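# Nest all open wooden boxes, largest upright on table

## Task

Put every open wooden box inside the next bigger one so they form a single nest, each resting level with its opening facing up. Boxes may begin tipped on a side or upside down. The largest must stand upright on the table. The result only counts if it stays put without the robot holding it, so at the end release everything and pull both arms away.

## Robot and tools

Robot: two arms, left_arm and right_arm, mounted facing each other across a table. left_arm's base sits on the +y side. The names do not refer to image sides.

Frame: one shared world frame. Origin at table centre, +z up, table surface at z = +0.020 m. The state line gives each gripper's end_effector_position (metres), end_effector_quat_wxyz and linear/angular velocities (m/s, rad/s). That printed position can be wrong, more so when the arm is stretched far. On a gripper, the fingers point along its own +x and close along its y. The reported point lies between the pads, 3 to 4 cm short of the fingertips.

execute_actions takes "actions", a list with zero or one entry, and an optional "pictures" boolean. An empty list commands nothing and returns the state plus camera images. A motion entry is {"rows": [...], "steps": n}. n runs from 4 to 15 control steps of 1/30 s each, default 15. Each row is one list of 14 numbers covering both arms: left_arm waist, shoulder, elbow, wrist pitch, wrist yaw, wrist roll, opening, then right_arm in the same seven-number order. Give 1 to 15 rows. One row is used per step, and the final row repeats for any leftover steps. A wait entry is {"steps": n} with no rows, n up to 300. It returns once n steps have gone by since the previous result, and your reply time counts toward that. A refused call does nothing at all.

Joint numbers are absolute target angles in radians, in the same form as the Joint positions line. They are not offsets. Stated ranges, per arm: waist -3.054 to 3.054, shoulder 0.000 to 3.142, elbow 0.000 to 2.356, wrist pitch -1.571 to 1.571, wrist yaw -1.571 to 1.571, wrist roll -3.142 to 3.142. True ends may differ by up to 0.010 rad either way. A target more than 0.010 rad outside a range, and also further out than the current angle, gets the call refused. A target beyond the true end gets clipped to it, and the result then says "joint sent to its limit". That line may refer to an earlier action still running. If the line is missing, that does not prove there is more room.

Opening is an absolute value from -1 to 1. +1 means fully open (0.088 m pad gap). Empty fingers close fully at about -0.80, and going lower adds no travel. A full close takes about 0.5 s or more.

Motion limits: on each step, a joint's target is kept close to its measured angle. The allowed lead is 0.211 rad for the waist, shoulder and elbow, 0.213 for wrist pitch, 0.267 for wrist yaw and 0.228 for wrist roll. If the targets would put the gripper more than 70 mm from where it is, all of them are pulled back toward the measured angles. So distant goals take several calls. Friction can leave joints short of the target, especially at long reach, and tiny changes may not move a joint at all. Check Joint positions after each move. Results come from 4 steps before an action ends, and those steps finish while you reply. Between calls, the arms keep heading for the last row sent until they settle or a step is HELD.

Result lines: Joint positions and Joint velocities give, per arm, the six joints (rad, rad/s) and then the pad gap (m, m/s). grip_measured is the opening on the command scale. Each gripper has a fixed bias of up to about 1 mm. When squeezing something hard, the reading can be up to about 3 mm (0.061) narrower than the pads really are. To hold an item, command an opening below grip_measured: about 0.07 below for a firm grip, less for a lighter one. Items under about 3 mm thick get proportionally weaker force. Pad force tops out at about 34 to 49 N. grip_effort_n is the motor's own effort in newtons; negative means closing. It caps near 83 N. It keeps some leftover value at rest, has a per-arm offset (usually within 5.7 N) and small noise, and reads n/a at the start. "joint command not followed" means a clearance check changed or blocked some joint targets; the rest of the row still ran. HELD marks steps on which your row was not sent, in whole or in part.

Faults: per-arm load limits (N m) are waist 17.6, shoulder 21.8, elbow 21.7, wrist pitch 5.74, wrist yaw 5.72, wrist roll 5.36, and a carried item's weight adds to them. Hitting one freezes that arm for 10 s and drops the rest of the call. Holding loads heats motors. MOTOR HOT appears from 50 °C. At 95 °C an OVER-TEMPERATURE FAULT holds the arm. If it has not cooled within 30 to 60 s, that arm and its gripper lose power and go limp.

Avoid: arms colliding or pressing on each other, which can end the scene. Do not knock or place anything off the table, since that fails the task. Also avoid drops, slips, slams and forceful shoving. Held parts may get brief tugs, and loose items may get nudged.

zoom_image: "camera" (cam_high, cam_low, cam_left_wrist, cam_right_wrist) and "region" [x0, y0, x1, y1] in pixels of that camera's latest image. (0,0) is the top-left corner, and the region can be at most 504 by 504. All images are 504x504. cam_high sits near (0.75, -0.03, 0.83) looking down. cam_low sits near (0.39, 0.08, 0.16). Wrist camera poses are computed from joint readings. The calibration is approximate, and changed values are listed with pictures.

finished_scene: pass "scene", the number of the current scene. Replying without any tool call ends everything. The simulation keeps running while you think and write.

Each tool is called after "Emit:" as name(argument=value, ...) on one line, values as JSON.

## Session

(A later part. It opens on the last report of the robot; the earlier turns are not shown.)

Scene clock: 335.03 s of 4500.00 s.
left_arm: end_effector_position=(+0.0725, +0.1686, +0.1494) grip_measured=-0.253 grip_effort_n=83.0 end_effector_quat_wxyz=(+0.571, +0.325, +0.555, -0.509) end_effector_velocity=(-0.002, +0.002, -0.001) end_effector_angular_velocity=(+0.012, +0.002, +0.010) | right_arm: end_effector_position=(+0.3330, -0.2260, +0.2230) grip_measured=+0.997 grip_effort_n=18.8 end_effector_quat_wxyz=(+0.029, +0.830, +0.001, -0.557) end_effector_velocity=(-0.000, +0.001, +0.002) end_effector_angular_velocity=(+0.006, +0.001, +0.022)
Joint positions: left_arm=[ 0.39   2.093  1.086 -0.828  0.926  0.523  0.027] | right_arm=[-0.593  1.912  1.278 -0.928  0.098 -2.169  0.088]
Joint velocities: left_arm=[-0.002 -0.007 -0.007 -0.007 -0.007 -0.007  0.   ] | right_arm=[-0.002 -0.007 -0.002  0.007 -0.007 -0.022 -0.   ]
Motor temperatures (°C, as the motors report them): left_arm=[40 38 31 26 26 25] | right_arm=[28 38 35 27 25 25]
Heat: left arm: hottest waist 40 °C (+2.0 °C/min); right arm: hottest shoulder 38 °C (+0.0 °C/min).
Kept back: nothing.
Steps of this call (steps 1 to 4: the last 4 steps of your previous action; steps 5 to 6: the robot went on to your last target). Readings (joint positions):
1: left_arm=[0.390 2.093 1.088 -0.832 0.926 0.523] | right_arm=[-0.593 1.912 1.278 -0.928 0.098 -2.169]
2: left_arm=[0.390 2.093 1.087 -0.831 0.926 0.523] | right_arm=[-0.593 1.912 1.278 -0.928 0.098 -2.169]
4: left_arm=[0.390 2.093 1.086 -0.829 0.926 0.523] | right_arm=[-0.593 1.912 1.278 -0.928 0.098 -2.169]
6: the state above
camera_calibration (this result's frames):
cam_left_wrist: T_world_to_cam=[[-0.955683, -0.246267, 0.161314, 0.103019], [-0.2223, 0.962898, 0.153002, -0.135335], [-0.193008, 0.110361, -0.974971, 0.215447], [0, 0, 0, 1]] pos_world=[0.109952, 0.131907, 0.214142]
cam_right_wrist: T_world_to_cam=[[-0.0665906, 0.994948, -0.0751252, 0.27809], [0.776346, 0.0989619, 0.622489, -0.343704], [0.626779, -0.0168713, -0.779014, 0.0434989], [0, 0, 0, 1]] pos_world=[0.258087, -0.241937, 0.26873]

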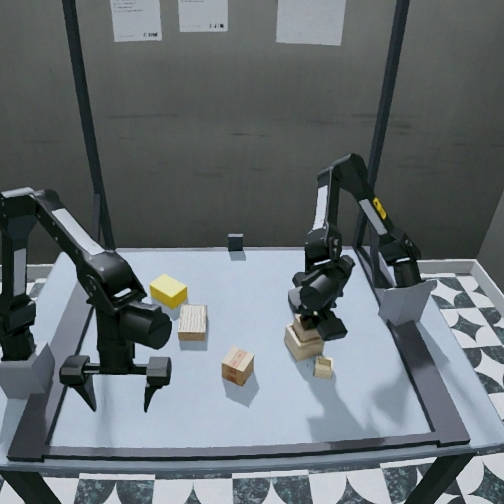

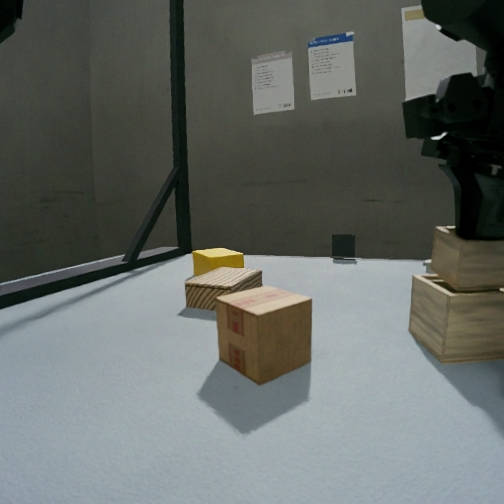

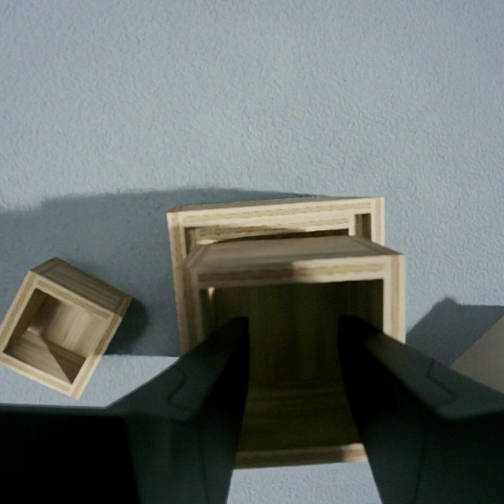

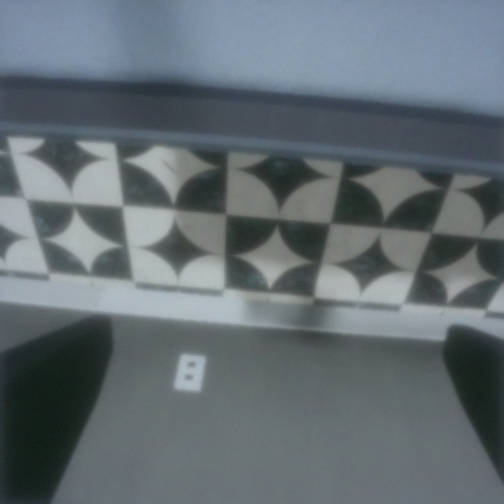

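Emit:
execute_actions(actions=[{"rows":[[0.36,2.145,1.086,-0.77,0.926,0.49,0.1,-0.593,1.912,1.278,-0.928,0.098,-2.169,1]],"steps":15}])

Emit:
execute_actions(actions=[{"steps":6}], pictures=true)

Scene clock: 335.67 s of 4500.00 s.
left_arm: end_effector_position=(+0.0775, +0.1653, +0.1420) grip_measured=-0.253 grip_effort_n=83.0 end_effector_quat_wxyz=(+0.573, +0.324, +0.555, -0.509) end_effector_velocity=(+0.003, -0.000, -0.003) end_effector_angular_velocity=(+0.001, -0.010, -0.002) | right_arm: end_effector_position=(+0.3330, -0.2260, +0.2230) grip_measured=+0.997 grip_effort_n=18.8 end_effector_quat_wxyz=(+0.029, +0.830, +0.001, -0.557) end_effector_velocity=(-0.003, -0.003, +0.002) end_effector_angular_velocity=(-0.008, +0.013, +0.003)
Joint positions: left_arm=[ 0.378  2.117  1.087 -0.782  0.93   0.494  0.027] | right_arm=[-0.593  1.912  1.278 -0.928  0.098 -2.169  0.088]
Joint velocities: left_arm=[-0.002  0.007 -0.002  0.022 -0.007 -0.007 -0.   ] | right_arm=[-0.002 -0.007  0.002 -0.022 -0.007 -0.007 -0.   ]
Motor temperatures (°C, as the motors report them): left_arm=[40 38 31 26 26 25] | right_arm=[28 38 35 27 25 25]
Heat: left arm: hottest waist 40 °C (+2.0 °C/min); right arm: hottest shoulder 38 °C (+0.0 °C/min).
Steps of this call (steps 1 to 8: the robot went on to your last target; steps 9 to 19: the first 11 steps of this action). Readings (joint positions):
9: left_arm=[0.389 2.094 1.085 -0.822 0.926 0.519] | right_arm=[-0.593 1.912 1.278 -0.928 0.098 -2.169]
10: left_arm=[0.385 2.098 1.085 -0.809 0.926 0.512] | right_arm=[-0.593 1.912 1.278 -0.928 0.098 -2.169]
12: left_arm=[0.376 2.111 1.085 -0.793 0.928 0.505] | right_arm=[-0.593 1.912 1.278 -0.928 0.098 -2.169]
16: left_arm=[0.378 2.116 1.087 -0.783 0.930 0.496] | right_arm=[-0.593 1.912 1.278 -0.928 0.098 -2.169]
19: the state above

Scene clock: 335.87 s of 4500.00 s.
left_arm: end_effector_position=(+0.0777, +0.1653, +0.1420) grip_measured=-0.253 grip_effort_n=83.0 end_effector_quat_wxyz=(+0.573, +0.323, +0.555, -0.509) end_effector_velocity=(+0.001, +0.002, -0.000) end_effector_angular_velocity=(+0.020, -0.012, +0.008) | right_arm: end_effector_position=(+0.3330, -0.2260, +0.2230) grip_measured=+0.997 grip_effort_n=19.3 end_effector_quat_wxyz=(+0.029, +0.830, +0.001, -0.557) end_effector_velocity=(-0.002, -0.005, -0.000) end_effector_angular_velocity=(-0.015, +0.018, -0.004)
Joint positions: left_arm=[ 0.378  2.117  1.087 -0.781  0.93   0.493  0.027] | right_arm=[-0.593  1.912  1.278 -0.928  0.098 -2.169  0.088]
Joint velocities: left_arm=[-0.002 -0.002  0.002 -0.007 -0.022 -0.007 -0.   ] | right_arm=[-0.007 -0.002 -0.002 -0.022 -0.007 -0.007 -0.   ]
Motor temperatures (°C, as the motors report them): left_arm=[40 38 31 26 26 25] | right_arm=[28 38 35 27 25 25]
Heat: left arm: hottest waist 40 °C (+2.0 °C/min); right arm: hottest shoulder 38 °C (+0.0 °C/min).
Kept back: nothing.
Steps of this call (steps 1 to 4: the last 4 steps of your previous action; steps 5 to 6: the robot went on to your last target). Readings (joint positions):
1: left_arm=[0.378 2.117 1.087 -0.782 0.930 0.494] | right_arm=[-0.593 1.912 1.278 -0.928 0.098 -2.169]
2: left_arm=[0.378 2.117 1.087 -0.782 0.930 0.494] | right_arm=[-0.593 1.912 1.278 -0.928 0.098 -2.169]
4: left_arm=[0.378 2.117 1.087 -0.781 0.930 0.493] | right_arm=[-0.593 1.912 1.278 -0.928 0.098 -2.169]
6: the state above
camera_calibration (this result's frames):
cam_left_wrist: T_world_to_cam=[[-0.954573, -0.250757, 0.160972, 0.109085], [-0.227682, 0.96229, 0.148862, -0.128728], [-0.19223, 0.105449, -0.975668, 0.210457], [0, 0, 0, 1]] pos_world=[0.115277, 0.129035, 0.20694]
cam_right_wrist: T_world_to_cam=[[-0.0665906, 0.994948, -0.0751252, 0.27809], [0.776346, 0.0989619, 0.622489, -0.343704], [0.626779, -0.0168713, -0.779014, 0.0434989], [0, 0, 0, 1]] pos_world=[0.258087, -0.241937, 0.26873]

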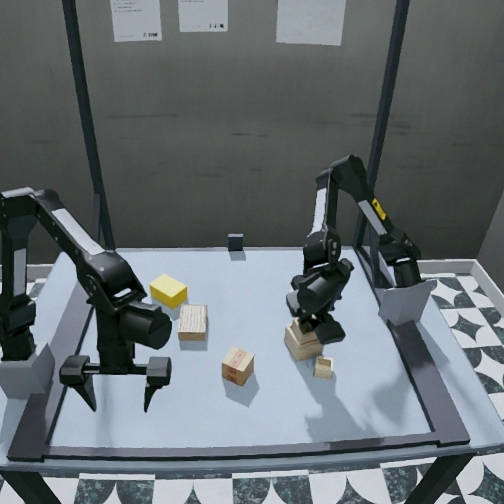

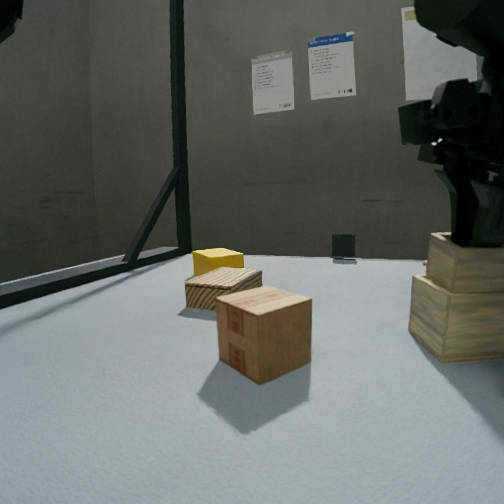

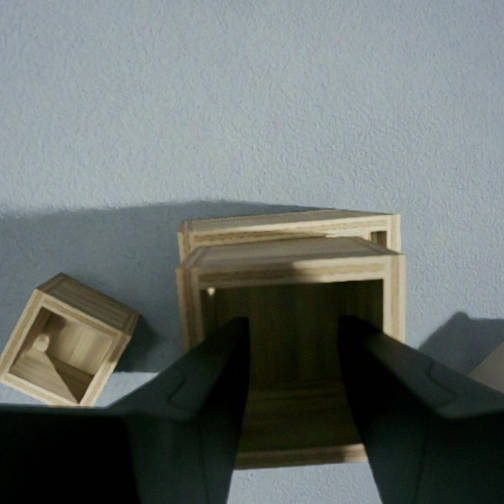

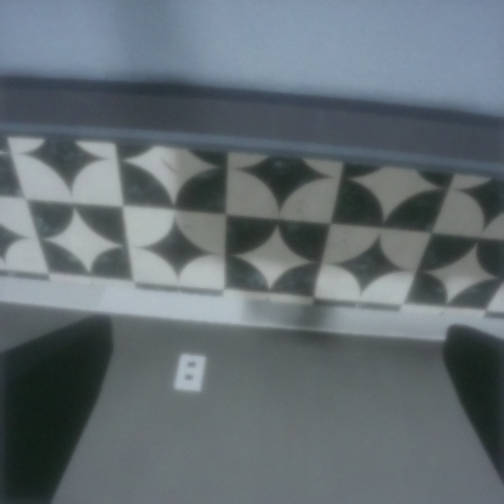

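Emit:
execute_actions(actions=[{"rows":[[0.392,2.04,1.045,-0.815,0.926,0.507,0.1,-0.593,1.912,1.278,-0.928,0.098,-2.169,1]],"steps":15}])

Emit:
execute_actions(actions=[{"steps":6}], pictures=true)

Scene clock: 336.60 s of 4500.00 s.
left_arm: end_effector_position=(+0.0658, +0.1704, +0.1506) grip_measured=-0.253 grip_effort_n=83.0 end_effector_quat_wxyz=(+0.574, +0.324, +0.553, -0.510) end_effector_velocity=(-0.009, +0.006, +0.009) end_effector_angular_velocity=(+0.008, +0.003, +0.016) | right_arm: end_effector_position=(+0.3330, -0.2260, +0.2230) grip_measured=+0.997 grip_effort_n=19.3 end_effector_quat_wxyz=(+0.029, +0.830, +0.001, -0.557) end_effector_velocity=(+0.001, +0.001, -0.001) end_effector_angular_velocity=(+0.004, +0.005, +0.006)
Joint positions: left_arm=[ 0.385  2.056  1.053 -0.811  0.929  0.503  0.027] | right_arm=[-0.593  1.912  1.278 -0.928  0.098 -2.169  0.088]
Joint velocities: left_arm=[ 0.012 -0.046 -0.017 -0.051 -0.007  0.007 -0.   ] | right_arm=[-0.002  0.002 -0.002  0.007 -0.007 -0.007 -0.   ]
Motor temperatures (°C, as the motors report them): left_arm=[40 38 31 26 26 25] | right_arm=[28 38 35 27 25 25]
Heat: left arm: hottest waist 40 °C (+2.0 °C/min); right arm: hottest shoulder 38 °C (+0.0 °C/min).
Steps of this call (steps 1 to 11: the robot went on to your last target; steps 12 to 22: the first 11 steps of this action). Readings (joint positions):
12: left_arm=[0.379 2.112 1.085 -0.781 0.930 0.493] | right_arm=[-0.593 1.912 1.278 -0.928 0.098 -2.169]
13: left_arm=[0.380 2.104 1.079 -0.781 0.930 0.493] | right_arm=[-0.593 1.912 1.278 -0.928 0.098 -2.169]
15: left_arm=[0.380 2.088 1.065 -0.798 0.929 0.497] | right_arm=[-0.593 1.912 1.278 -0.928 0.098 -2.169]
19: left_arm=[0.382 2.065 1.054 -0.808 0.929 0.502] | right_arm=[-0.593 1.912 1.278 -0.928 0.098 -2.169]
22: the state above

Scene clock: 336.80 s of 4500.00 s.
left_arm: end_effector_position=(+0.0652, +0.1712, +0.1509) grip_measured=-0.253 grip_effort_n=83.0 end_effector_quat_wxyz=(+0.574, +0.323, +0.553, -0.509) end_effector_velocity=(-0.000, +0.003, -0.000) end_effector_angular_velocity=(+0.018, -0.015, -0.006) | right_arm: end_effector_position=(+0.3330, -0.2260, +0.2230) grip_measured=+0.997 grip_effort_n=19.3 end_effector_quat_wxyz=(+0.029, +0.830, +0.001, -0.557) end_effector_velocity=(-0.003, -0.001, -0.003) end_effector_angular_velocity=(-0.007, +0.026, +0.019)
Joint positions: left_arm=[ 0.386  2.054  1.05  -0.813  0.929  0.504  0.027] | right_arm=[-0.593  1.912  1.278 -0.928  0.098 -2.169  0.088]
Joint velocities: left_arm=[-0.002 -0.007 -0.002 -0.007 -0.022  0.007 -0.   ] | right_arm=[-0.002  0.002 -0.002 -0.007 -0.022 -0.022 -0.   ]
Motor temperatures (°C, as the motors report them): left_arm=[40 38 31 26 26 25] | right_arm=[28 38 35 27 25 25]
Heat: left arm: hottest waist 40 °C (+2.0 °C/min); right arm: hottest shoulder 38 °C (+0.0 °C/min).
Kept back: nothing.
Steps of this call (steps 1 to 4: the last 4 steps of your previous action; steps 5 to 6: the robot went on to your last target). Readings (joint positions):
1: left_arm=[0.386 2.055 1.052 -0.811 0.929 0.503] | right_arm=[-0.593 1.912 1.278 -0.928 0.098 -2.169]
2: left_arm=[0.386 2.055 1.052 -0.812 0.929 0.503] | right_arm=[-0.593 1.912 1.278 -0.928 0.098 -2.169]
4: left_arm=[0.386 2.054 1.051 -0.813 0.929 0.503] | right_arm=[-0.593 1.912 1.278 -0.928 0.098 -2.169]
6: the state above
camera_calibration (this result's frames):
cam_left_wrist: T_world_to_cam=[[-0.955105, -0.249674, 0.159493, 0.0972486], [-0.227384, 0.962856, 0.145617, -0.138209], [-0.189925, 0.102813, -0.9764, 0.216515], [0, 0, 0, 1]] pos_world=[0.102578, 0.135095, 0.216021]
cam_right_wrist: T_world_to_cam=[[-0.0665906, 0.994948, -0.0751252, 0.27809], [0.776346, 0.0989619, 0.622489, -0.343704], [0.626779, -0.0168713, -0.779014, 0.0434989], [0, 0, 0, 1]] pos_world=[0.258087, -0.241937, 0.26873]

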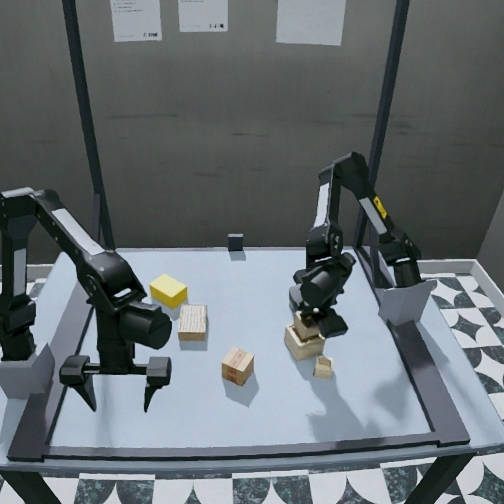

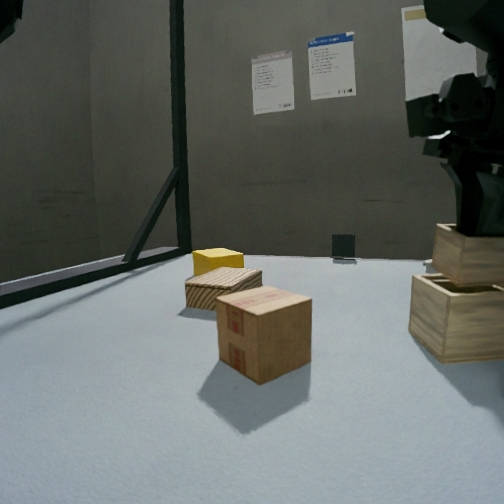

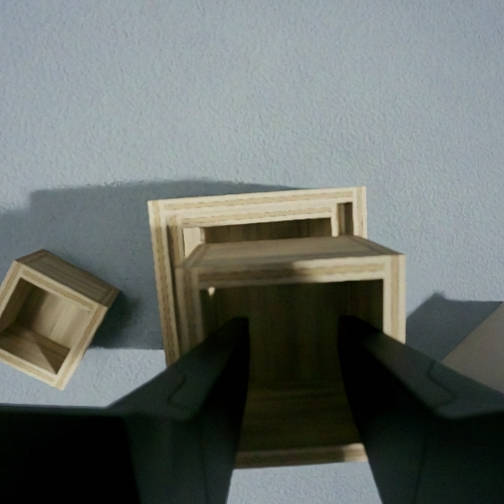

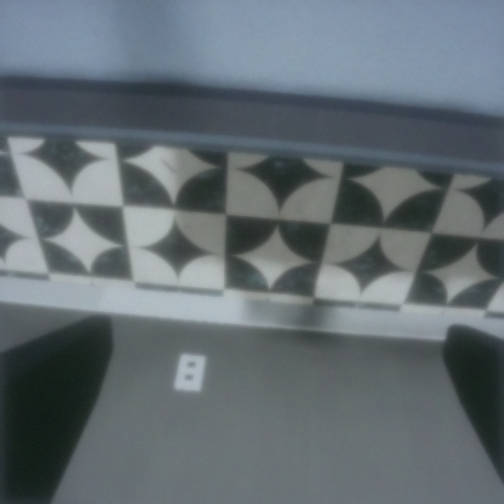

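Emit:
execute_actions(actions=[{"rows":[[0.358,2.096,1.068,-0.79,0.926,0.478,0.1,-0.593,1.912,1.278,-0.928,0.098,-2.169,1]],"steps":15}])

Emit:
execute_actions(actions=[{"steps":6}], pictures=true)

Scene clock: 337.40 s of 4500.00 s.
left_arm: end_effector_position=(+0.0664, +0.1674, +0.1424) grip_measured=-0.253 grip_effort_n=83.0 end_effector_quat_wxyz=(+0.570, +0.326, +0.559, -0.506) end_effector_velocity=(+0.000, -0.002, -0.003) end_effector_angular_velocity=(+0.010, -0.005, -0.006) | right_arm: end_effector_position=(+0.3330, -0.2260, +0.2230) grip_measured=+0.997 grip_effort_n=18.8 end_effector_quat_wxyz=(+0.029, +0.830, +0.001, -0.557) end_effector_velocity=(+0.000, +0.001, +0.000) end_effector_angular_velocity=(+0.008, +0.003, +0.008)
Joint positions: left_arm=[ 0.362  2.081  1.063 -0.794  0.928  0.482  0.027] | right_arm=[-0.593  1.912  1.278 -0.928  0.098 -2.169  0.088]
Joint velocities: left_arm=[-0.012  0.007  0.007  0.007 -0.007 -0.007 -0.   ] | right_arm=[-0.002 -0.002 -0.002  0.007 -0.007 -0.007 -0.   ]
Motor temperatures (°C, as the motors report them): left_arm=[40 38 31 26 26 25] | right_arm=[28 38 35 27 25 25]
Heat: left arm: hottest waist 40 °C (+2.0 °C/min); right arm: hottest shoulder 38 °C (+0.0 °C/min).
Steps of this call (steps 1 to 7: the robot went on to your last target; steps 8 to 18: the first 11 steps of this action). Readings (joint positions):
8: left_arm=[0.386 2.054 1.050 -0.813 0.929 0.503] | right_arm=[-0.593 1.912 1.278 -0.928 0.098 -2.169]
9: left_arm=[0.382 2.057 1.051 -0.809 0.929 0.499] | right_arm=[-0.593 1.912 1.278 -0.928 0.098 -2.169]
11: left_arm=[0.372 2.067 1.055 -0.800 0.929 0.492] | right_arm=[-0.593 1.912 1.278 -0.928 0.098 -2.169]
15: left_arm=[0.364 2.078 1.060 -0.795 0.928 0.485] | right_arm=[-0.593 1.912 1.278 -0.928 0.098 -2.169]
18: the state above

Scene clock: 337.60 s of 4500.00 s.
left_arm: end_effector_position=(+0.0666, +0.1673, +0.1423) grip_measured=-0.253 grip_effort_n=83.0 end_effector_quat_wxyz=(+0.570, +0.325, +0.560, -0.506) end_effector_velocity=(+0.000, +0.003, -0.001) end_effector_angular_velocity=(+0.024, -0.006, +0.025) | right_arm: end_effector_position=(+0.3330, -0.2260, +0.2230) grip_measured=+0.997 grip_effort_n=18.8 end_effector_quat_wxyz=(+0.029, +0.830, +0.001, -0.557) end_effector_velocity=(-0.001, -0.000, +0.001) end_effector_angular_velocity=(+0.005, +0.007, -0.008)
Joint positions: left_arm=[ 0.362  2.082  1.064 -0.794  0.928  0.48   0.027] | right_arm=[-0.593  1.912  1.278 -0.928  0.098 -2.169  0.088]
Joint velocities: left_arm=[-0.002 -0.002 -0.002 -0.007 -0.022 -0.022 -0.   ] | right_arm=[-0.002 -0.002  0.002 -0.007 -0.007  0.007 -0.   ]
Motor temperatures (°C, as the motors report them): left_arm=[40 38 31 26 26 25] | right_arm=[28 38 35 27 25 25]
Heat: left arm: hottest waist 40 °C (+2.0 °C/min); right arm: hottest shoulder 38 °C (+0.0 °C/min).
Kept back: nothing.
Steps of this call (steps 1 to 4: the last 4 steps of your previous action; steps 5 to 6: the robot went on to your last target). Readings (joint positions):
1: left_arm=[0.362 2.081 1.063 -0.794 0.928 0.482] | right_arm=[-0.593 1.912 1.278 -0.928 0.098 -2.169]
2: left_arm=[0.362 2.082 1.063 -0.794 0.928 0.481] | right_arm=[-0.593 1.912 1.278 -0.928 0.098 -2.169]
4: left_arm=[0.362 2.082 1.064 -0.794 0.928 0.481] | right_arm=[-0.593 1.912 1.278 -0.928 0.098 -2.169]
6: the state above
camera_calibration (this result's frames):
cam_left_wrist: T_world_to_cam=[[-0.953484, -0.253725, 0.162767, 0.0991192], [-0.227709, 0.960051, 0.162636, -0.134793], [-0.197529, 0.118007, -0.973168, 0.206302], [0, 0, 0, 1]] pos_world=[0.104566, 0.130212, 0.206556]
cam_right_wrist: T_world_to_cam=[[-0.0665906, 0.994948, -0.0751252, 0.27809], [0.776346, 0.0989619, 0.622489, -0.343704], [0.626779, -0.0168713, -0.779014, 0.0434989], [0, 0, 0, 1]] pos_world=[0.258087, -0.241937, 0.26873]

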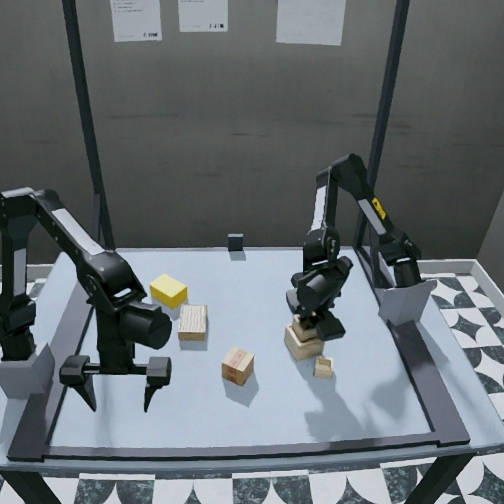

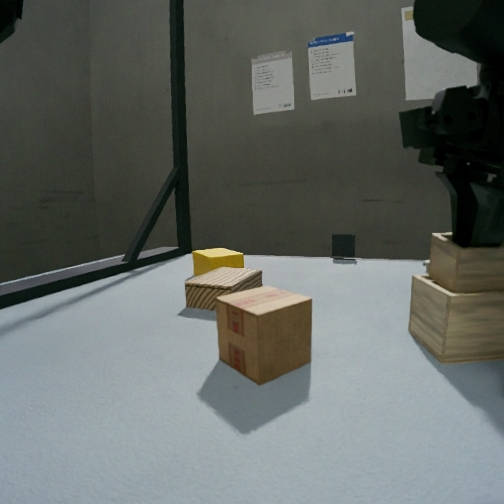

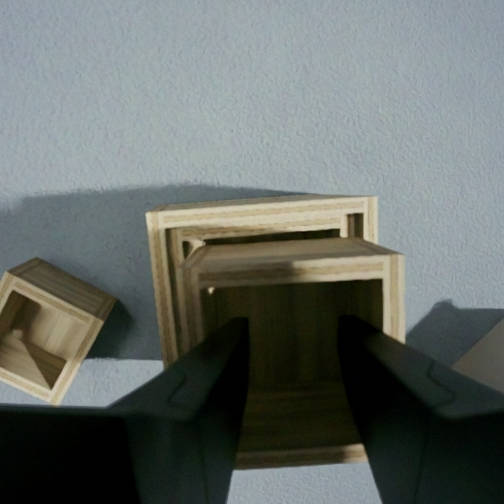

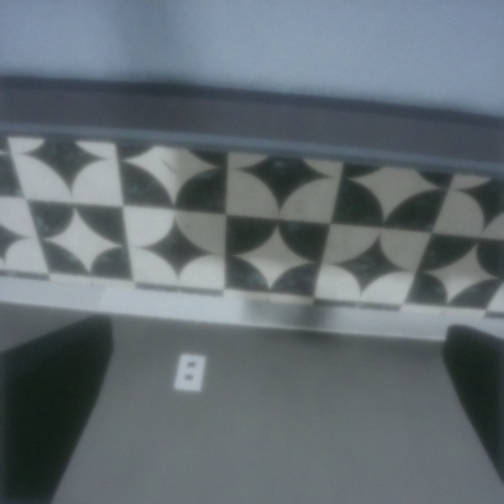

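Emit:
execute_actions(actions=[{"rows":[[0.335,2.132,1.08,-0.763,0.926,0.432,0.1,-0.593,1.912,1.278,-0.928,0.098,-2.169,1]],"steps":15}])

Emit:
execute_actions(actions=[{"steps":6}], pictures=true)

Scene clock: 338.17 s of 4500.00 s.
left_arm: end_effector_position=(+0.0703, +0.1632, +0.1356) grip_measured=-0.247 grip_effort_n=83.0 end_effector_quat_wxyz=(+0.572, +0.317, +0.569, -0.499) end_effector_velocity=(-0.003, +0.002, -0.002) end_effector_angular_velocity=(+0.009, +0.020, +0.030) | right_arm: end_effector_position=(+0.3330, -0.2260, +0.2230) grip_measured=+0.997 grip_effort_n=18.8 end_effector_quat_wxyz=(+0.029, +0.830, +0.001, -0.557) end_effector_velocity=(+0.001, +0.002, +0.002) end_effector_angular_velocity=(+0.012, +0.000, +0.009)
Joint positions: left_arm=[ 0.349  2.112  1.078 -0.771  0.934  0.439  0.027] | right_arm=[-0.593  1.912  1.278 -0.928  0.098 -2.169  0.088]
Joint velocities: left_arm=[-0.002  0.002 -0.007 -0.007  0.007 -0.022 -0.   ] | right_arm=[-0.002 -0.002  0.002  0.007 -0.007 -0.007 -0.   ]
Motor temperatures (°C, as the motors report them): left_arm=[39 37 31 26 26 25] | right_arm=[28 38 35 27 25 25]
Heat: left arm: hottest waist 39 °C (+1.0 °C/min); right arm: hottest shoulder 38 °C (+0.0 °C/min).
Steps of this call (steps 1 to 6: the robot went on to your last target; steps 7 to 17: the first 11 steps of this action). Readings (joint positions):
7: left_arm=[0.361 2.085 1.065 -0.792 0.928 0.474] | right_arm=[-0.593 1.912 1.278 -0.928 0.098 -2.169]
8: left_arm=[0.359 2.090 1.068 -0.787 0.929 0.464] | right_arm=[-0.593 1.912 1.278 -0.928 0.098 -2.169]
10: left_arm=[0.353 2.100 1.076 -0.776 0.934 0.450] | right_arm=[-0.593 1.912 1.278 -0.928 0.098 -2.169]
14: left_arm=[0.349 2.112 1.078 -0.773 0.934 0.443] | right_arm=[-0.593 1.912 1.278 -0.928 0.098 -2.169]
17: the state above

Scene clock: 338.37 s of 4500.00 s.
left_arm: end_effector_position=(+0.0703, +0.1631, +0.1356) grip_measured=-0.247 grip_effort_n=83.0 end_effector_quat_wxyz=(+0.572, +0.316, +0.569, -0.499) end_effector_velocity=(-0.002, +0.003, -0.002) end_effector_angular_velocity=(+0.012, +0.001, -0.001) | right_arm: end_effector_position=(+0.3330, -0.2260, +0.2230) grip_measured=+0.997 grip_effort_n=19.3 end_effector_quat_wxyz=(+0.029, +0.830, +0.001, -0.557) end_effector_velocity=(-0.006, -0.004, -0.003) end_effector_angular_velocity=(-0.015, +0.033, +0.006)
Joint positions: left_arm=[ 0.349  2.112  1.078 -0.77   0.935  0.437  0.027] | right_arm=[-0.593  1.912  1.278 -0.928  0.098 -2.169  0.088]
Joint velocities: left_arm=[-0.002 -0.002 -0.007 -0.007 -0.007  0.007 -0.   ] | right_arm=[ 0.002 -0.002 -0.007 -0.022 -0.022 -0.007 -0.   ]
Motor temperatures (°C, as the motors report them): left_arm=[39 37 31 26 26 25] | right_arm=[28 38 35 27 25 25]
Heat: left arm: hottest waist 39 °C (+1.0 °C/min); right arm: hottest shoulder 38 °C (+0.0 °C/min).
Kept back: nothing.
Steps of this call (steps 1 to 4: the last 4 steps of your previous action; steps 5 to 6: the robot went on to your last target). Readings (joint positions):
1: left_arm=[0.349 2.112 1.078 -0.771 0.935 0.439] | right_arm=[-0.593 1.912 1.278 -0.928 0.098 -2.169]
2: left_arm=[0.349 2.112 1.078 -0.771 0.935 0.438] | right_arm=[-0.593 1.912 1.278 -0.928 0.098 -2.169]
4: left_arm=[0.349 2.112 1.078 -0.770 0.935 0.438] | right_arm=[-0.593 1.912 1.278 -0.928 0.098 -2.169]
6: the state above
camera_calibration (this result's frames):
cam_left_wrist: T_world_to_cam=[[-0.944295, -0.279704, 0.173415, 0.104765], [-0.250756, 0.952773, 0.171305, -0.127254], [-0.213139, 0.118278, -0.969836, 0.201605], [0, 0, 0, 1]] pos_world=[0.109989, 0.126701, 0.199155]
cam_right_wrist: T_world_to_cam=[[-0.0665906, 0.994948, -0.0751252, 0.27809], [0.776346, 0.0989619, 0.622489, -0.343704], [0.626779, -0.0168713, -0.779014, 0.0434989], [0, 0, 0, 1]] pos_world=[0.258087, -0.241937, 0.26873]

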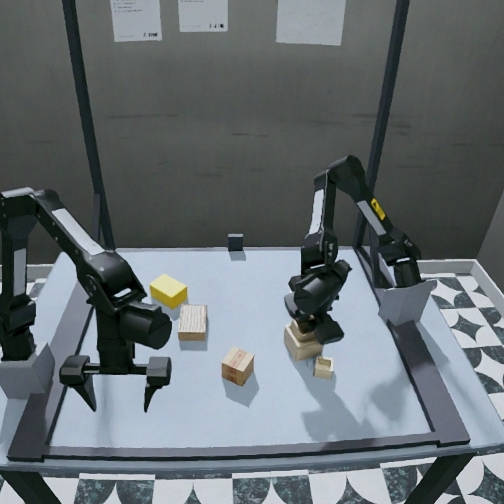

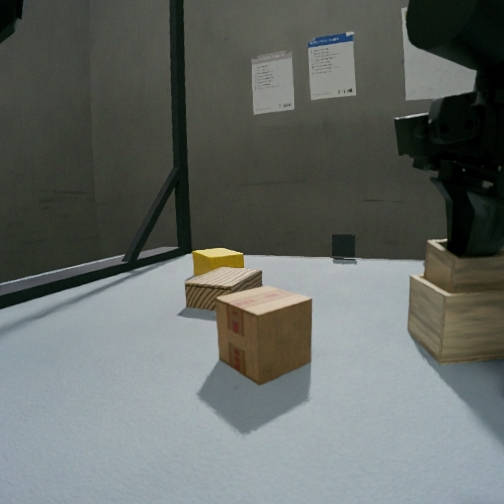

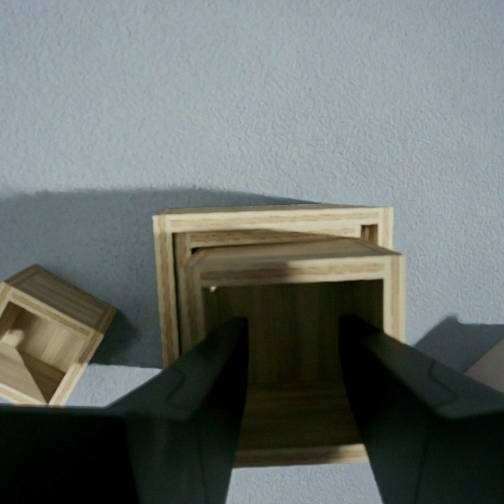

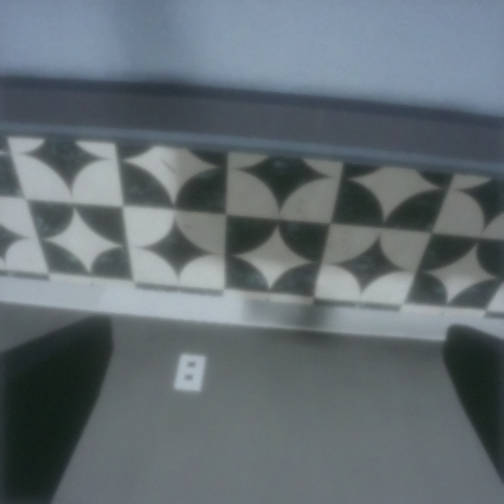

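Emit:
execute_actions(actions=[{"rows":[[0.315,2.15,1.072,-0.735,0.926,0.41,0.1,-0.593,1.912,1.278,-0.928,0.098,-2.169,1]],"steps":15}])

Emit:
execute_actions(actions=[{"steps":6}], pictures=true)

Scene clock: 338.93 s of 4500.00 s.
left_arm: end_effector_position=(+0.0721, +0.1611, +0.1351) grip_measured=-0.247 grip_effort_n=83.0 end_effector_quat_wxyz=(+0.576, +0.309, +0.569, -0.499) end_effector_velocity=(+0.000, +0.000, -0.001) end_effector_angular_velocity=(+0.004, -0.007, +0.001) | right_arm: end_effector_position=(+0.3330, -0.2260, +0.2230) grip_measured=+0.997 grip_effort_n=19.8 end_effector_quat_wxyz=(+0.029, +0.830, +0.001, -0.557) end_effector_velocity=(-0.001, -0.000, +0.003) end_effector_angular_velocity=(-0.002, +0.006, +0.020)
Joint positions: left_arm=[ 0.35   2.117  1.078 -0.753  0.944  0.417  0.027] | right_arm=[-0.593  1.912  1.278 -0.928  0.098 -2.169  0.088]
Joint velocities: left_arm=[-0.002 -0.002 -0.002  0.007 -0.007 -0.007 -0.   ] | right_arm=[-0.002 -0.007  0.002 -0.007 -0.007 -0.022  0.   ]
Motor temperatures (°C, as the motors report them): left_arm=[39 37 31 26 26 25] | right_arm=[28 38 35 27 25 25]
Heat: left arm: hottest waist 39 °C (+1.0 °C/min); right arm: hottest shoulder 38 °C (+0.0 °C/min).
Steps of this call (steps 1 to 6: the robot went on to your last target; steps 7 to 17: the first 11 steps of this action). Readings (joint positions):
7: left_arm=[0.348 2.113 1.078 -0.768 0.936 0.435] | right_arm=[-0.593 1.912 1.278 -0.928 0.098 -2.169]
8: left_arm=[0.348 2.115 1.078 -0.765 0.938 0.430] | right_arm=[-0.593 1.912 1.278 -0.928 0.098 -2.169]
10: left_arm=[0.349 2.116 1.078 -0.759 0.941 0.424] | right_arm=[-0.593 1.912 1.278 -0.928 0.098 -2.169]
14: left_arm=[0.350 2.117 1.078 -0.754 0.944 0.419] | right_arm=[-0.593 1.912 1.278 -0.928 0.098 -2.169]
17: the state above

Scene clock: 339.13 s of 4500.00 s.
left_arm: end_effector_position=(+0.0722, +0.1610, +0.1350) grip_measured=-0.247 grip_effort_n=83.0 end_effector_quat_wxyz=(+0.576, +0.309, +0.569, -0.499) end_effector_velocity=(-0.003, +0.003, -0.001) end_effector_angular_velocity=(+0.019, +0.009, +0.020) | right_arm: end_effector_position=(+0.3330, -0.2260, +0.2230) grip_measured=+0.997 grip_effort_n=19.3 end_effector_quat_wxyz=(+0.029, +0.830, +0.001, -0.557) end_effector_velocity=(+0.001, +0.001, +0.001) end_effector_angular_velocity=(-0.001, -0.010, +0.010)
Joint positions: left_arm=[ 0.35   2.118  1.078 -0.752  0.945  0.416  0.027] | right_arm=[-0.593  1.912  1.278 -0.928  0.098 -2.169  0.088]
Joint velocities: left_arm=[-0.002 -0.002 -0.002 -0.022 -0.007 -0.007 -0.   ] | right_arm=[ 0.002 -0.002 -0.002  0.007  0.007 -0.007 -0.   ]
Motor temperatures (°C, as the motors report them): left_arm=[39 37 31 26 26 25] | right_arm=[28 38 35 27 25 25]
Heat: left arm: hottest waist 39 °C (+1.0 °C/min); right arm: hottest shoulder 38 °C (+0.0 °C/min).
Kept back: nothing.
Steps of this call (steps 1 to 4: the last 4 steps of your previous action; steps 5 to 6: the robot went on to your last target). Readings (joint positions):
1: left_arm=[0.350 2.117 1.078 -0.752 0.945 0.417] | right_arm=[-0.593 1.912 1.278 -0.928 0.098 -2.169]
2: left_arm=[0.350 2.117 1.078 -0.752 0.945 0.417] | right_arm=[-0.593 1.912 1.278 -0.928 0.098 -2.169]
4: left_arm=[0.350 2.118 1.078 -0.752 0.945 0.416] | right_arm=[-0.593 1.912 1.278 -0.928 0.098 -2.169]
6: the state above
camera_calibration (this result's frames):
cam_left_wrist: T_world_to_cam=[[-0.940098, -0.289418, 0.180148, 0.106448], [-0.261947, 0.951455, 0.161605, -0.12234], [-0.218174, 0.104735, -0.970273, 0.204341], [0, 0, 0, 1]] pos_world=[0.112607, 0.125807, 0.198861]
cam_right_wrist: T_world_to_cam=[[-0.0665906, 0.994948, -0.0751252, 0.27809], [0.776346, 0.0989619, 0.622489, -0.343704], [0.626779, -0.0168713, -0.779014, 0.0434989], [0, 0, 0, 1]] pos_world=[0.258087, -0.241937, 0.26873]

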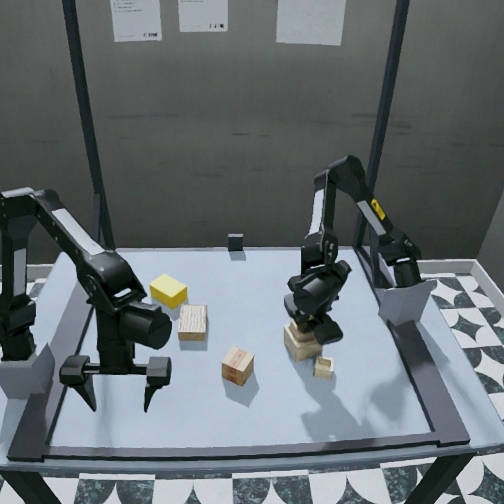

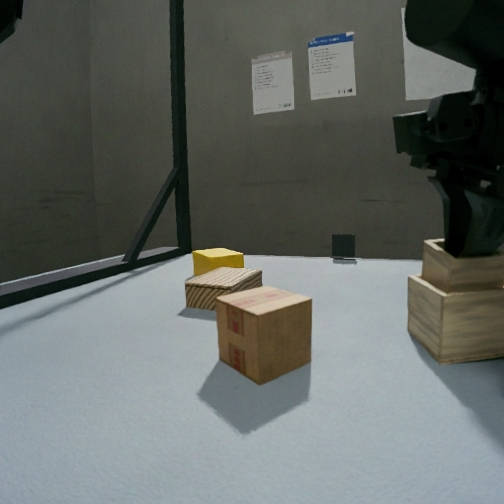

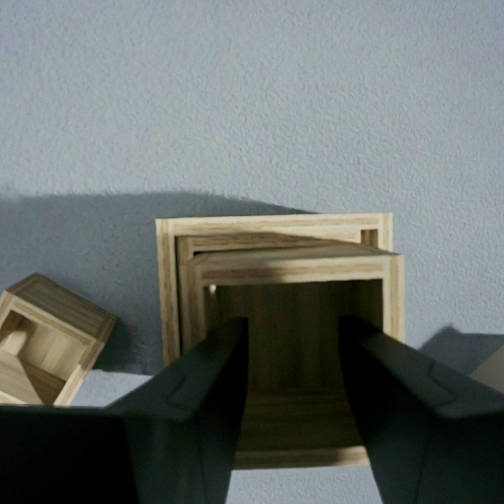

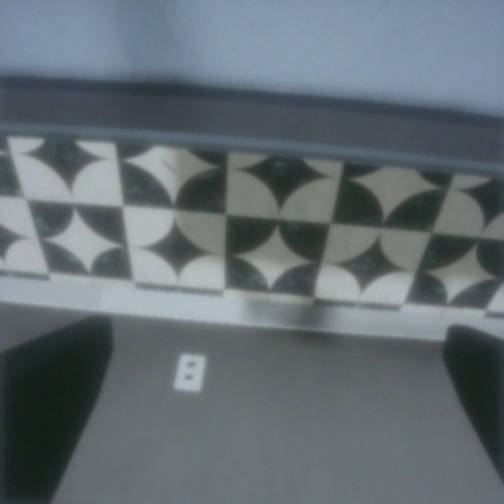

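Emit:
execute_actions(actions=[{"rows":[[0.352,2.11,1.078,-0.765,0.93,0.43,-0.1,-0.593,1.912,1.278,-0.928,0.098,-2.169,1],[0.352,2.11,1.078,-0.765,0.93,0.43,-0.1,-0.593,1.912,1.278,-0.928,0.098,-2.169,1],[0.352,2.11,1.078,-0.765,0.93,0.43,-0.1,-0.593,1.912,1.278,-0.928,0.098,-2.169,1],[0.352,2.11,1.078,-0.765,0.93,0.43,-0.3,-0.593,1.912,1.278,-0.928,0.098,-2.169,1],[0.352,2.11,1.078,-0.765,0.93,0.43,-0.35,-0.593,1.912,1.278,-0.928,0.098,-2.169,1],[0.352,2.11,1.078,-0.765,0.93,0.43,-0.45,-0.593,1.912,1.278,-0.928,0.098,-2.169,1]],"steps":15}])

Emit:
execute_actions(actions=[{"steps":10}], pictures=true)

Scene clock: 339.77 s of 4500.00 s.
left_arm: end_effector_position=(+0.0726, +0.1633, +0.1352) grip_measured=-0.382 grip_effort_n=-18.8 end_effector_quat_wxyz=(+0.576, +0.314, +0.570, -0.495) end_effector_velocity=(-0.003, +0.003, -0.001) end_effector_angular_velocity=(+0.017, +0.006, +0.005) | right_arm: end_effector_position=(+0.3330, -0.2260, +0.2230) grip_measured=+0.997 grip_effort_n=19.8 end_effector_quat_wxyz=(+0.029, +0.830, +0.001, -0.557) end_effector_velocity=(-0.001, -0.002, -0.002) end_effector_angular_velocity=(-0.003, +0.012, -0.011)
Joint positions: left_arm=[ 0.351  2.116  1.078 -0.762  0.932  0.426  0.02 ] | right_arm=[-0.593  1.912  1.278 -0.928  0.098 -2.169  0.088]
Joint velocities: left_arm=[-0.002 -0.002 -0.002 -0.022 -0.007  0.007 -0.024] | right_arm=[-0.002  0.002 -0.002 -0.007 -0.007  0.007 -0.   ]
Motor temperatures (°C, as the motors report them): left_arm=[39 37 31 26 26 25] | right_arm=[28 38 35 27 25 25]
Heat: left arm: hottest waist 39 °C (+1.0 °C/min); right arm: hottest shoulder 38 °C (+0.0 °C/min).
Steps of this call (steps 1 to 8: the robot went on to your last target; steps 9 to 19: the first 11 steps of this action). Readings (joint positions):
9: left_arm=[0.351 2.117 1.078 -0.752 0.946 0.416] | right_arm=[-0.593 1.912 1.278 -0.928 0.098 -2.169]
10: left_arm=[0.352 2.116 1.078 -0.751 0.943 0.416] | right_arm=[-0.593 1.912 1.278 -0.928 0.098 -2.169]
12: left_arm=[0.352 2.116 1.078 -0.757 0.940 0.420] | right_arm=[-0.593 1.912 1.278 -0.928 0.098 -2.169]
16: left_arm=[0.352 2.116 1.078 -0.760 0.935 0.425] | right_arm=[-0.593 1.912 1.278 -0.928 0.098 -2.169]
19: the state above

Scene clock: 340.10 s of 4500.00 s.
left_arm: end_effector_position=(+0.0725, +0.1634, +0.1352) grip_measured=-0.443 grip_effort_n=-18.4 end_effector_quat_wxyz=(+0.575, +0.314, +0.570, -0.495) end_effector_velocity=(-0.005, -0.002, +0.001) end_effector_angular_velocity=(-0.009, +0.022, +0.020) | right_arm: end_effector_position=(+0.3330, -0.2260, +0.2230) grip_measured=+0.997 grip_effort_n=19.3 end_effector_quat_wxyz=(+0.029, +0.830, +0.001, -0.557) end_effector_velocity=(-0.004, -0.000, +0.000) end_effector_angular_velocity=(+0.015, +0.033, +0.006)
Joint positions: left_arm=[ 0.351  2.116  1.078 -0.763  0.932  0.427  0.017] | right_arm=[-0.593  1.912  1.278 -0.928  0.098 -2.169  0.088]
Joint velocities: left_arm=[-0.002 -0.007 -0.002 -0.007  0.022 -0.022 -0.002] | right_arm=[-0.007 -0.007 -0.002 -0.007 -0.037 -0.007  0.   ]
Motor temperatures (°C, as the motors report them): left_arm=[39 37 31 26 26 25] | right_arm=[28 38 35 27 25 25]
Heat: left arm: hottest waist 39 °C (+1.0 °C/min); right arm: hottest shoulder 38 °C (+0.0 °C/min).
Kept back: nothing.
Steps of this call (steps 1 to 4: the last 4 steps of your previous action; steps 5 to 10: the robot went on to your last target). Readings (joint positions):
1: left_arm=[0.351 2.116 1.078 -0.762 0.932 0.426] | right_arm=[-0.593 1.912 1.278 -0.928 0.098 -2.169]
2: left_arm=[0.351 2.116 1.078 -0.762 0.932 0.426] | right_arm=[-0.593 1.912 1.278 -0.928 0.098 -2.169]
4: left_arm=[0.351 2.116 1.078 -0.762 0.932 0.426] | right_arm=[-0.593 1.912 1.278 -0.928 0.098 -2.169]
8: left_arm=[0.351 2.116 1.078 -0.763 0.932 0.427] | right_arm=[-0.593 1.912 1.278 -0.928 0.098 -2.169]
10: the state above
camera_calibration (this result's frames):
cam_left_wrist: T_world_to_cam=[[-0.941831, -0.289523, 0.170678, 0.108779], [-0.261063, 0.950056, 0.170999, -0.125691], [-0.211662, 0.116494, -0.970375, 0.201931], [0, 0, 0, 1]] pos_world=[0.11238, 0.127384, 0.198876]
cam_right_wrist: T_world_to_cam=[[-0.0665906, 0.994948, -0.0751252, 0.27809], [0.776346, 0.0989619, 0.622489, -0.343704], [0.626779, -0.0168713, -0.779014, 0.0434989], [0, 0, 0, 1]] pos_world=[0.258087, -0.241937, 0.26873]

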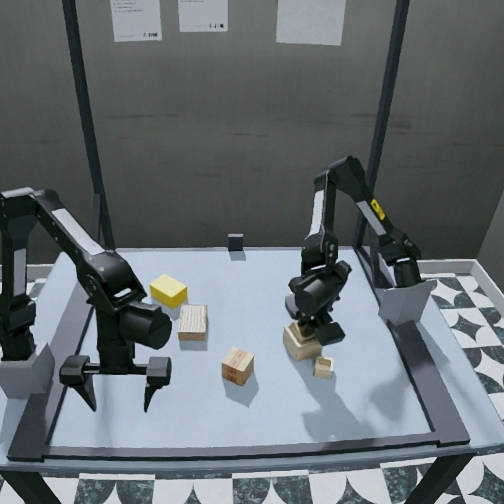

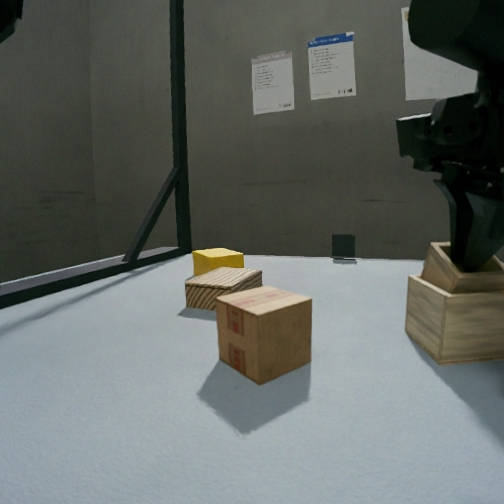

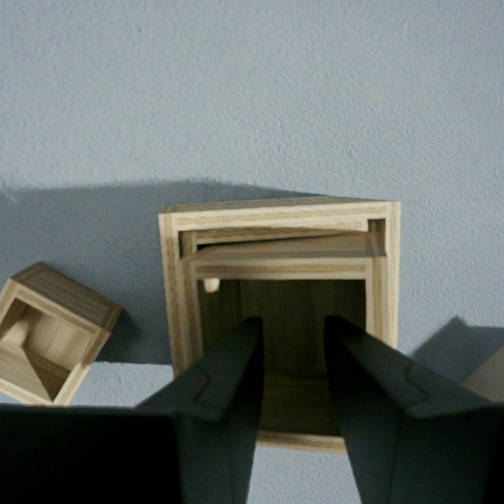

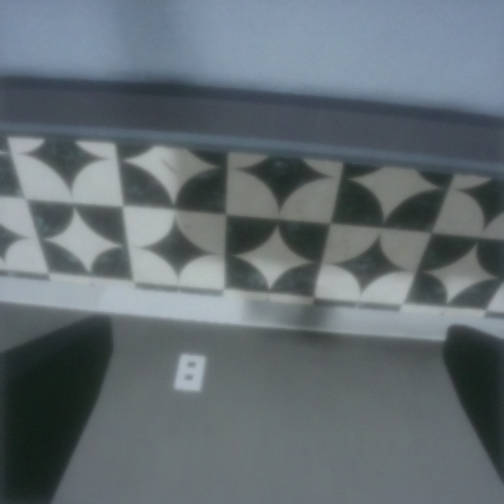

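Emit:
execute_actions(actions=[{"rows":[[0.351,2.116,1.078,-0.763,0.93,0.43,-0.8,-0.593,1.912,1.278,-0.928,0.098,-2.169,1],[0.351,2.116,1.078,-0.763,0.93,0.43,-0.8,-0.593,1.912,1.278,-0.928,0.098,-2.169,1],[0.351,2.116,1.078,-0.763,0.93,0.43,-0.8,-0.593,1.912,1.278,-0.928,0.098,-2.169,1],[0.351,2.116,1.078,-0.763,0.93,0.43,-0.8,-0.593,1.912,1.278,-0.928,0.098,-2.169,1],[0.37,2.085,1.03,-0.746,0.93,0.445,-0.8,-0.593,1.912,1.278,-0.928,0.098,-2.169,1]],"steps":15}])

Emit:
execute_actions(actions=[{"steps":8}], pictures=true)

Scene clock: 340.77 s of 4500.00 s.
left_arm: end_effector_position=(+0.0713, +0.1717, +0.1344) grip_measured=-0.777 grip_effort_n=-18.4 end_effector_quat_wxyz=(+0.577, +0.312, +0.570, -0.495) end_effector_velocity=(-0.000, +0.011, +0.001) end_effector_angular_velocity=(-0.024, -0.004, +0.011) | right_arm: end_effector_position=(+0.3330, -0.2260, +0.2230) grip_measured=+0.997 grip_effort_n=19.3 end_effector_quat_wxyz=(+0.029, +0.830, +0.001, -0.557) end_effector_velocity=(-0.001, -0.006, +0.000) end_effector_angular_velocity=(-0.032, -0.007, -0.000)
Joint positions: left_arm=[ 0.363  2.103  1.042 -0.751  0.932  0.44   0.001] | right_arm=[-0.593  1.912  1.278 -0.928  0.098 -2.169  0.088]
Joint velocities: left_arm=[ 0.027 -0.027 -0.061  0.037  0.007  0.007 -0.008] | right_arm=[ 0.002 -0.002 -0.002 -0.022  0.022 -0.007  0.   ]
Motor temperatures (°C, as the motors report them): left_arm=[39 37 31 26 26 25] | right_arm=[28 38 35 27 25 25]
Heat: left arm: hottest waist 39 °C (+1.0 °C/min); right arm: hottest shoulder 38 °C (+0.0 °C/min).
Steps of this call (steps 1 to 9: the robot went on to your last target; steps 10 to 20: the first 11 steps of this action). Readings (joint positions):
10: left_arm=[0.351 2.116 1.078 -0.763 0.932 0.427] | right_arm=[-0.593 1.912 1.278 -0.928 0.098 -2.169]
11: left_arm=[0.351 2.116 1.078 -0.763 0.932 0.427] | right_arm=[-0.593 1.912 1.278 -0.928 0.098 -2.169]
13: left_arm=[0.351 2.116 1.078 -0.763 0.932 0.427] | right_arm=[-0.593 1.912 1.278 -0.928 0.098 -2.169]
17: left_arm=[0.358 2.106 1.053 -0.756 0.932 0.437] | right_arm=[-0.593 1.912 1.278 -0.928 0.098 -2.169]
20: the state above

Scene clock: 341.03 s of 4500.00 s.
left_arm: end_effector_position=(+0.0708, +0.1723, +0.1349) grip_measured=-0.788 grip_effort_n=-59.3 end_effector_quat_wxyz=(+0.577, +0.313, +0.568, -0.496) end_effector_velocity=(-0.003, +0.001, -0.001) end_effector_angular_velocity=(-0.002, +0.009, +0.017) | right_arm: end_effector_position=(+0.3330, -0.2260, +0.2230) grip_measured=+0.997 grip_effort_n=19.3 end_effector_quat_wxyz=(+0.029, +0.830, +0.001, -0.557) end_effector_velocity=(-0.005, +0.001, -0.002) end_effector_angular_velocity=(+0.016, +0.035, -0.005)
Joint positions: left_arm=[ 0.365  2.098  1.036 -0.748  0.932  0.442  0.   ] | right_arm=[-0.593  1.912  1.278 -0.928  0.098 -2.169  0.088]
Joint velocities: left_arm=[-0.002 -0.007 -0.012  0.007  0.007 -0.022 -0.   ] | right_arm=[-0.002 -0.002 -0.002 -0.007 -0.037  0.007 -0.   ]
Motor temperatures (°C, as the motors report them): left_arm=[39 37 31 26 26 25] | right_arm=[28 38 35 27 25 25]
Heat: left arm: hottest waist 39 °C (+1.0 °C/min); right arm: hottest shoulder 38 °C (+0.0 °C/min).
Kept back: nothing.
Steps of this call (steps 1 to 4: the last 4 steps of your previous action; steps 5 to 8: the robot went on to your last target). Readings (joint positions):
1: left_arm=[0.364 2.102 1.040 -0.750 0.932 0.440] | right_arm=[-0.593 1.912 1.278 -0.928 0.098 -2.169]
2: left_arm=[0.365 2.101 1.039 -0.750 0.932 0.441] | right_arm=[-0.593 1.912 1.278 -0.928 0.098 -2.169]
4: left_arm=[0.365 2.099 1.038 -0.749 0.932 0.441] | right_arm=[-0.593 1.912 1.278 -0.928 0.098 -2.169]
8: the state above
camera_calibration (this result's frames):
cam_left_wrist: T_world_to_cam=[[-0.941916, -0.289118, 0.170895, 0.109721], [-0.262027, 0.950927, 0.16456, -0.133752], [-0.210086, 0.110223, -0.97145, 0.201344], [0, 0, 0, 1]] pos_world=[0.110601, 0.136718, 0.198855]
cam_right_wrist: T_world_to_cam=[[-0.0665906, 0.994948, -0.0751252, 0.27809], [0.776346, 0.0989619, 0.622489, -0.343704], [0.626779, -0.0168713, -0.779014, 0.0434989], [0, 0, 0, 1]] pos_world=[0.258087, -0.241937, 0.26873]

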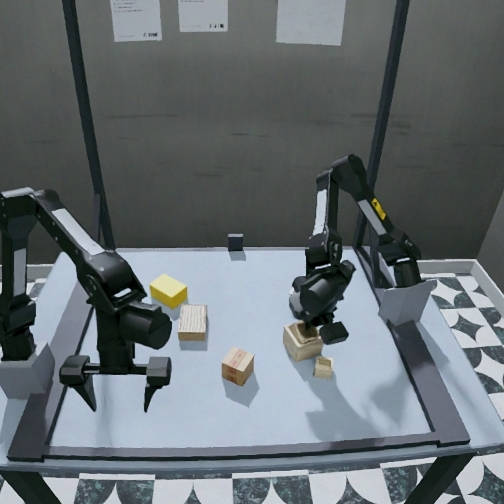

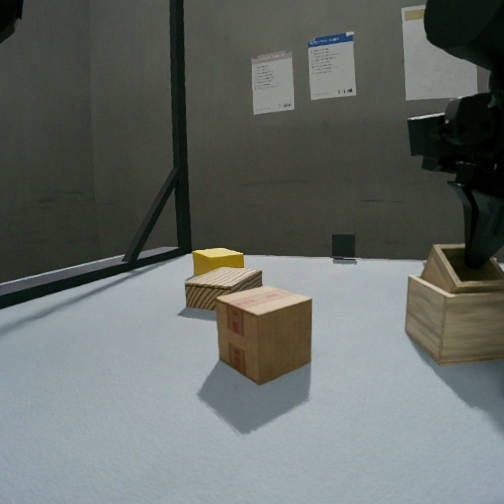

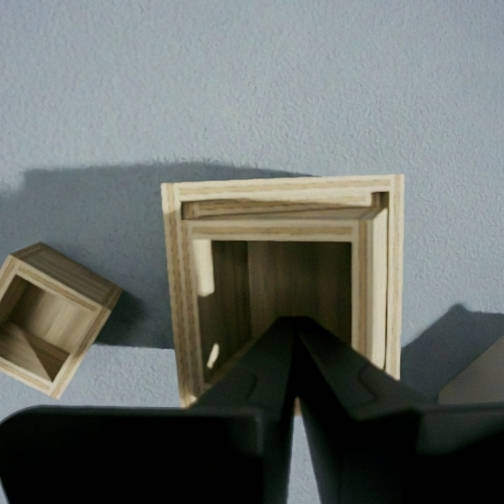

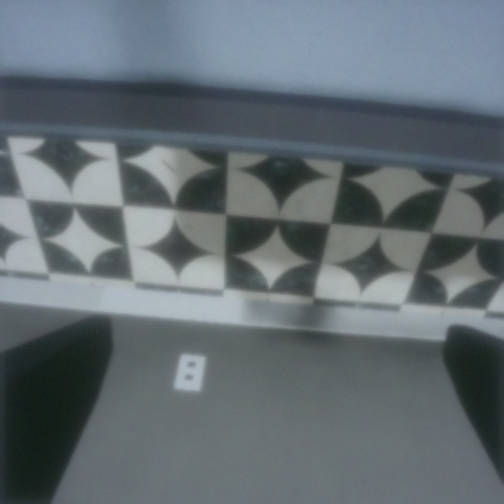

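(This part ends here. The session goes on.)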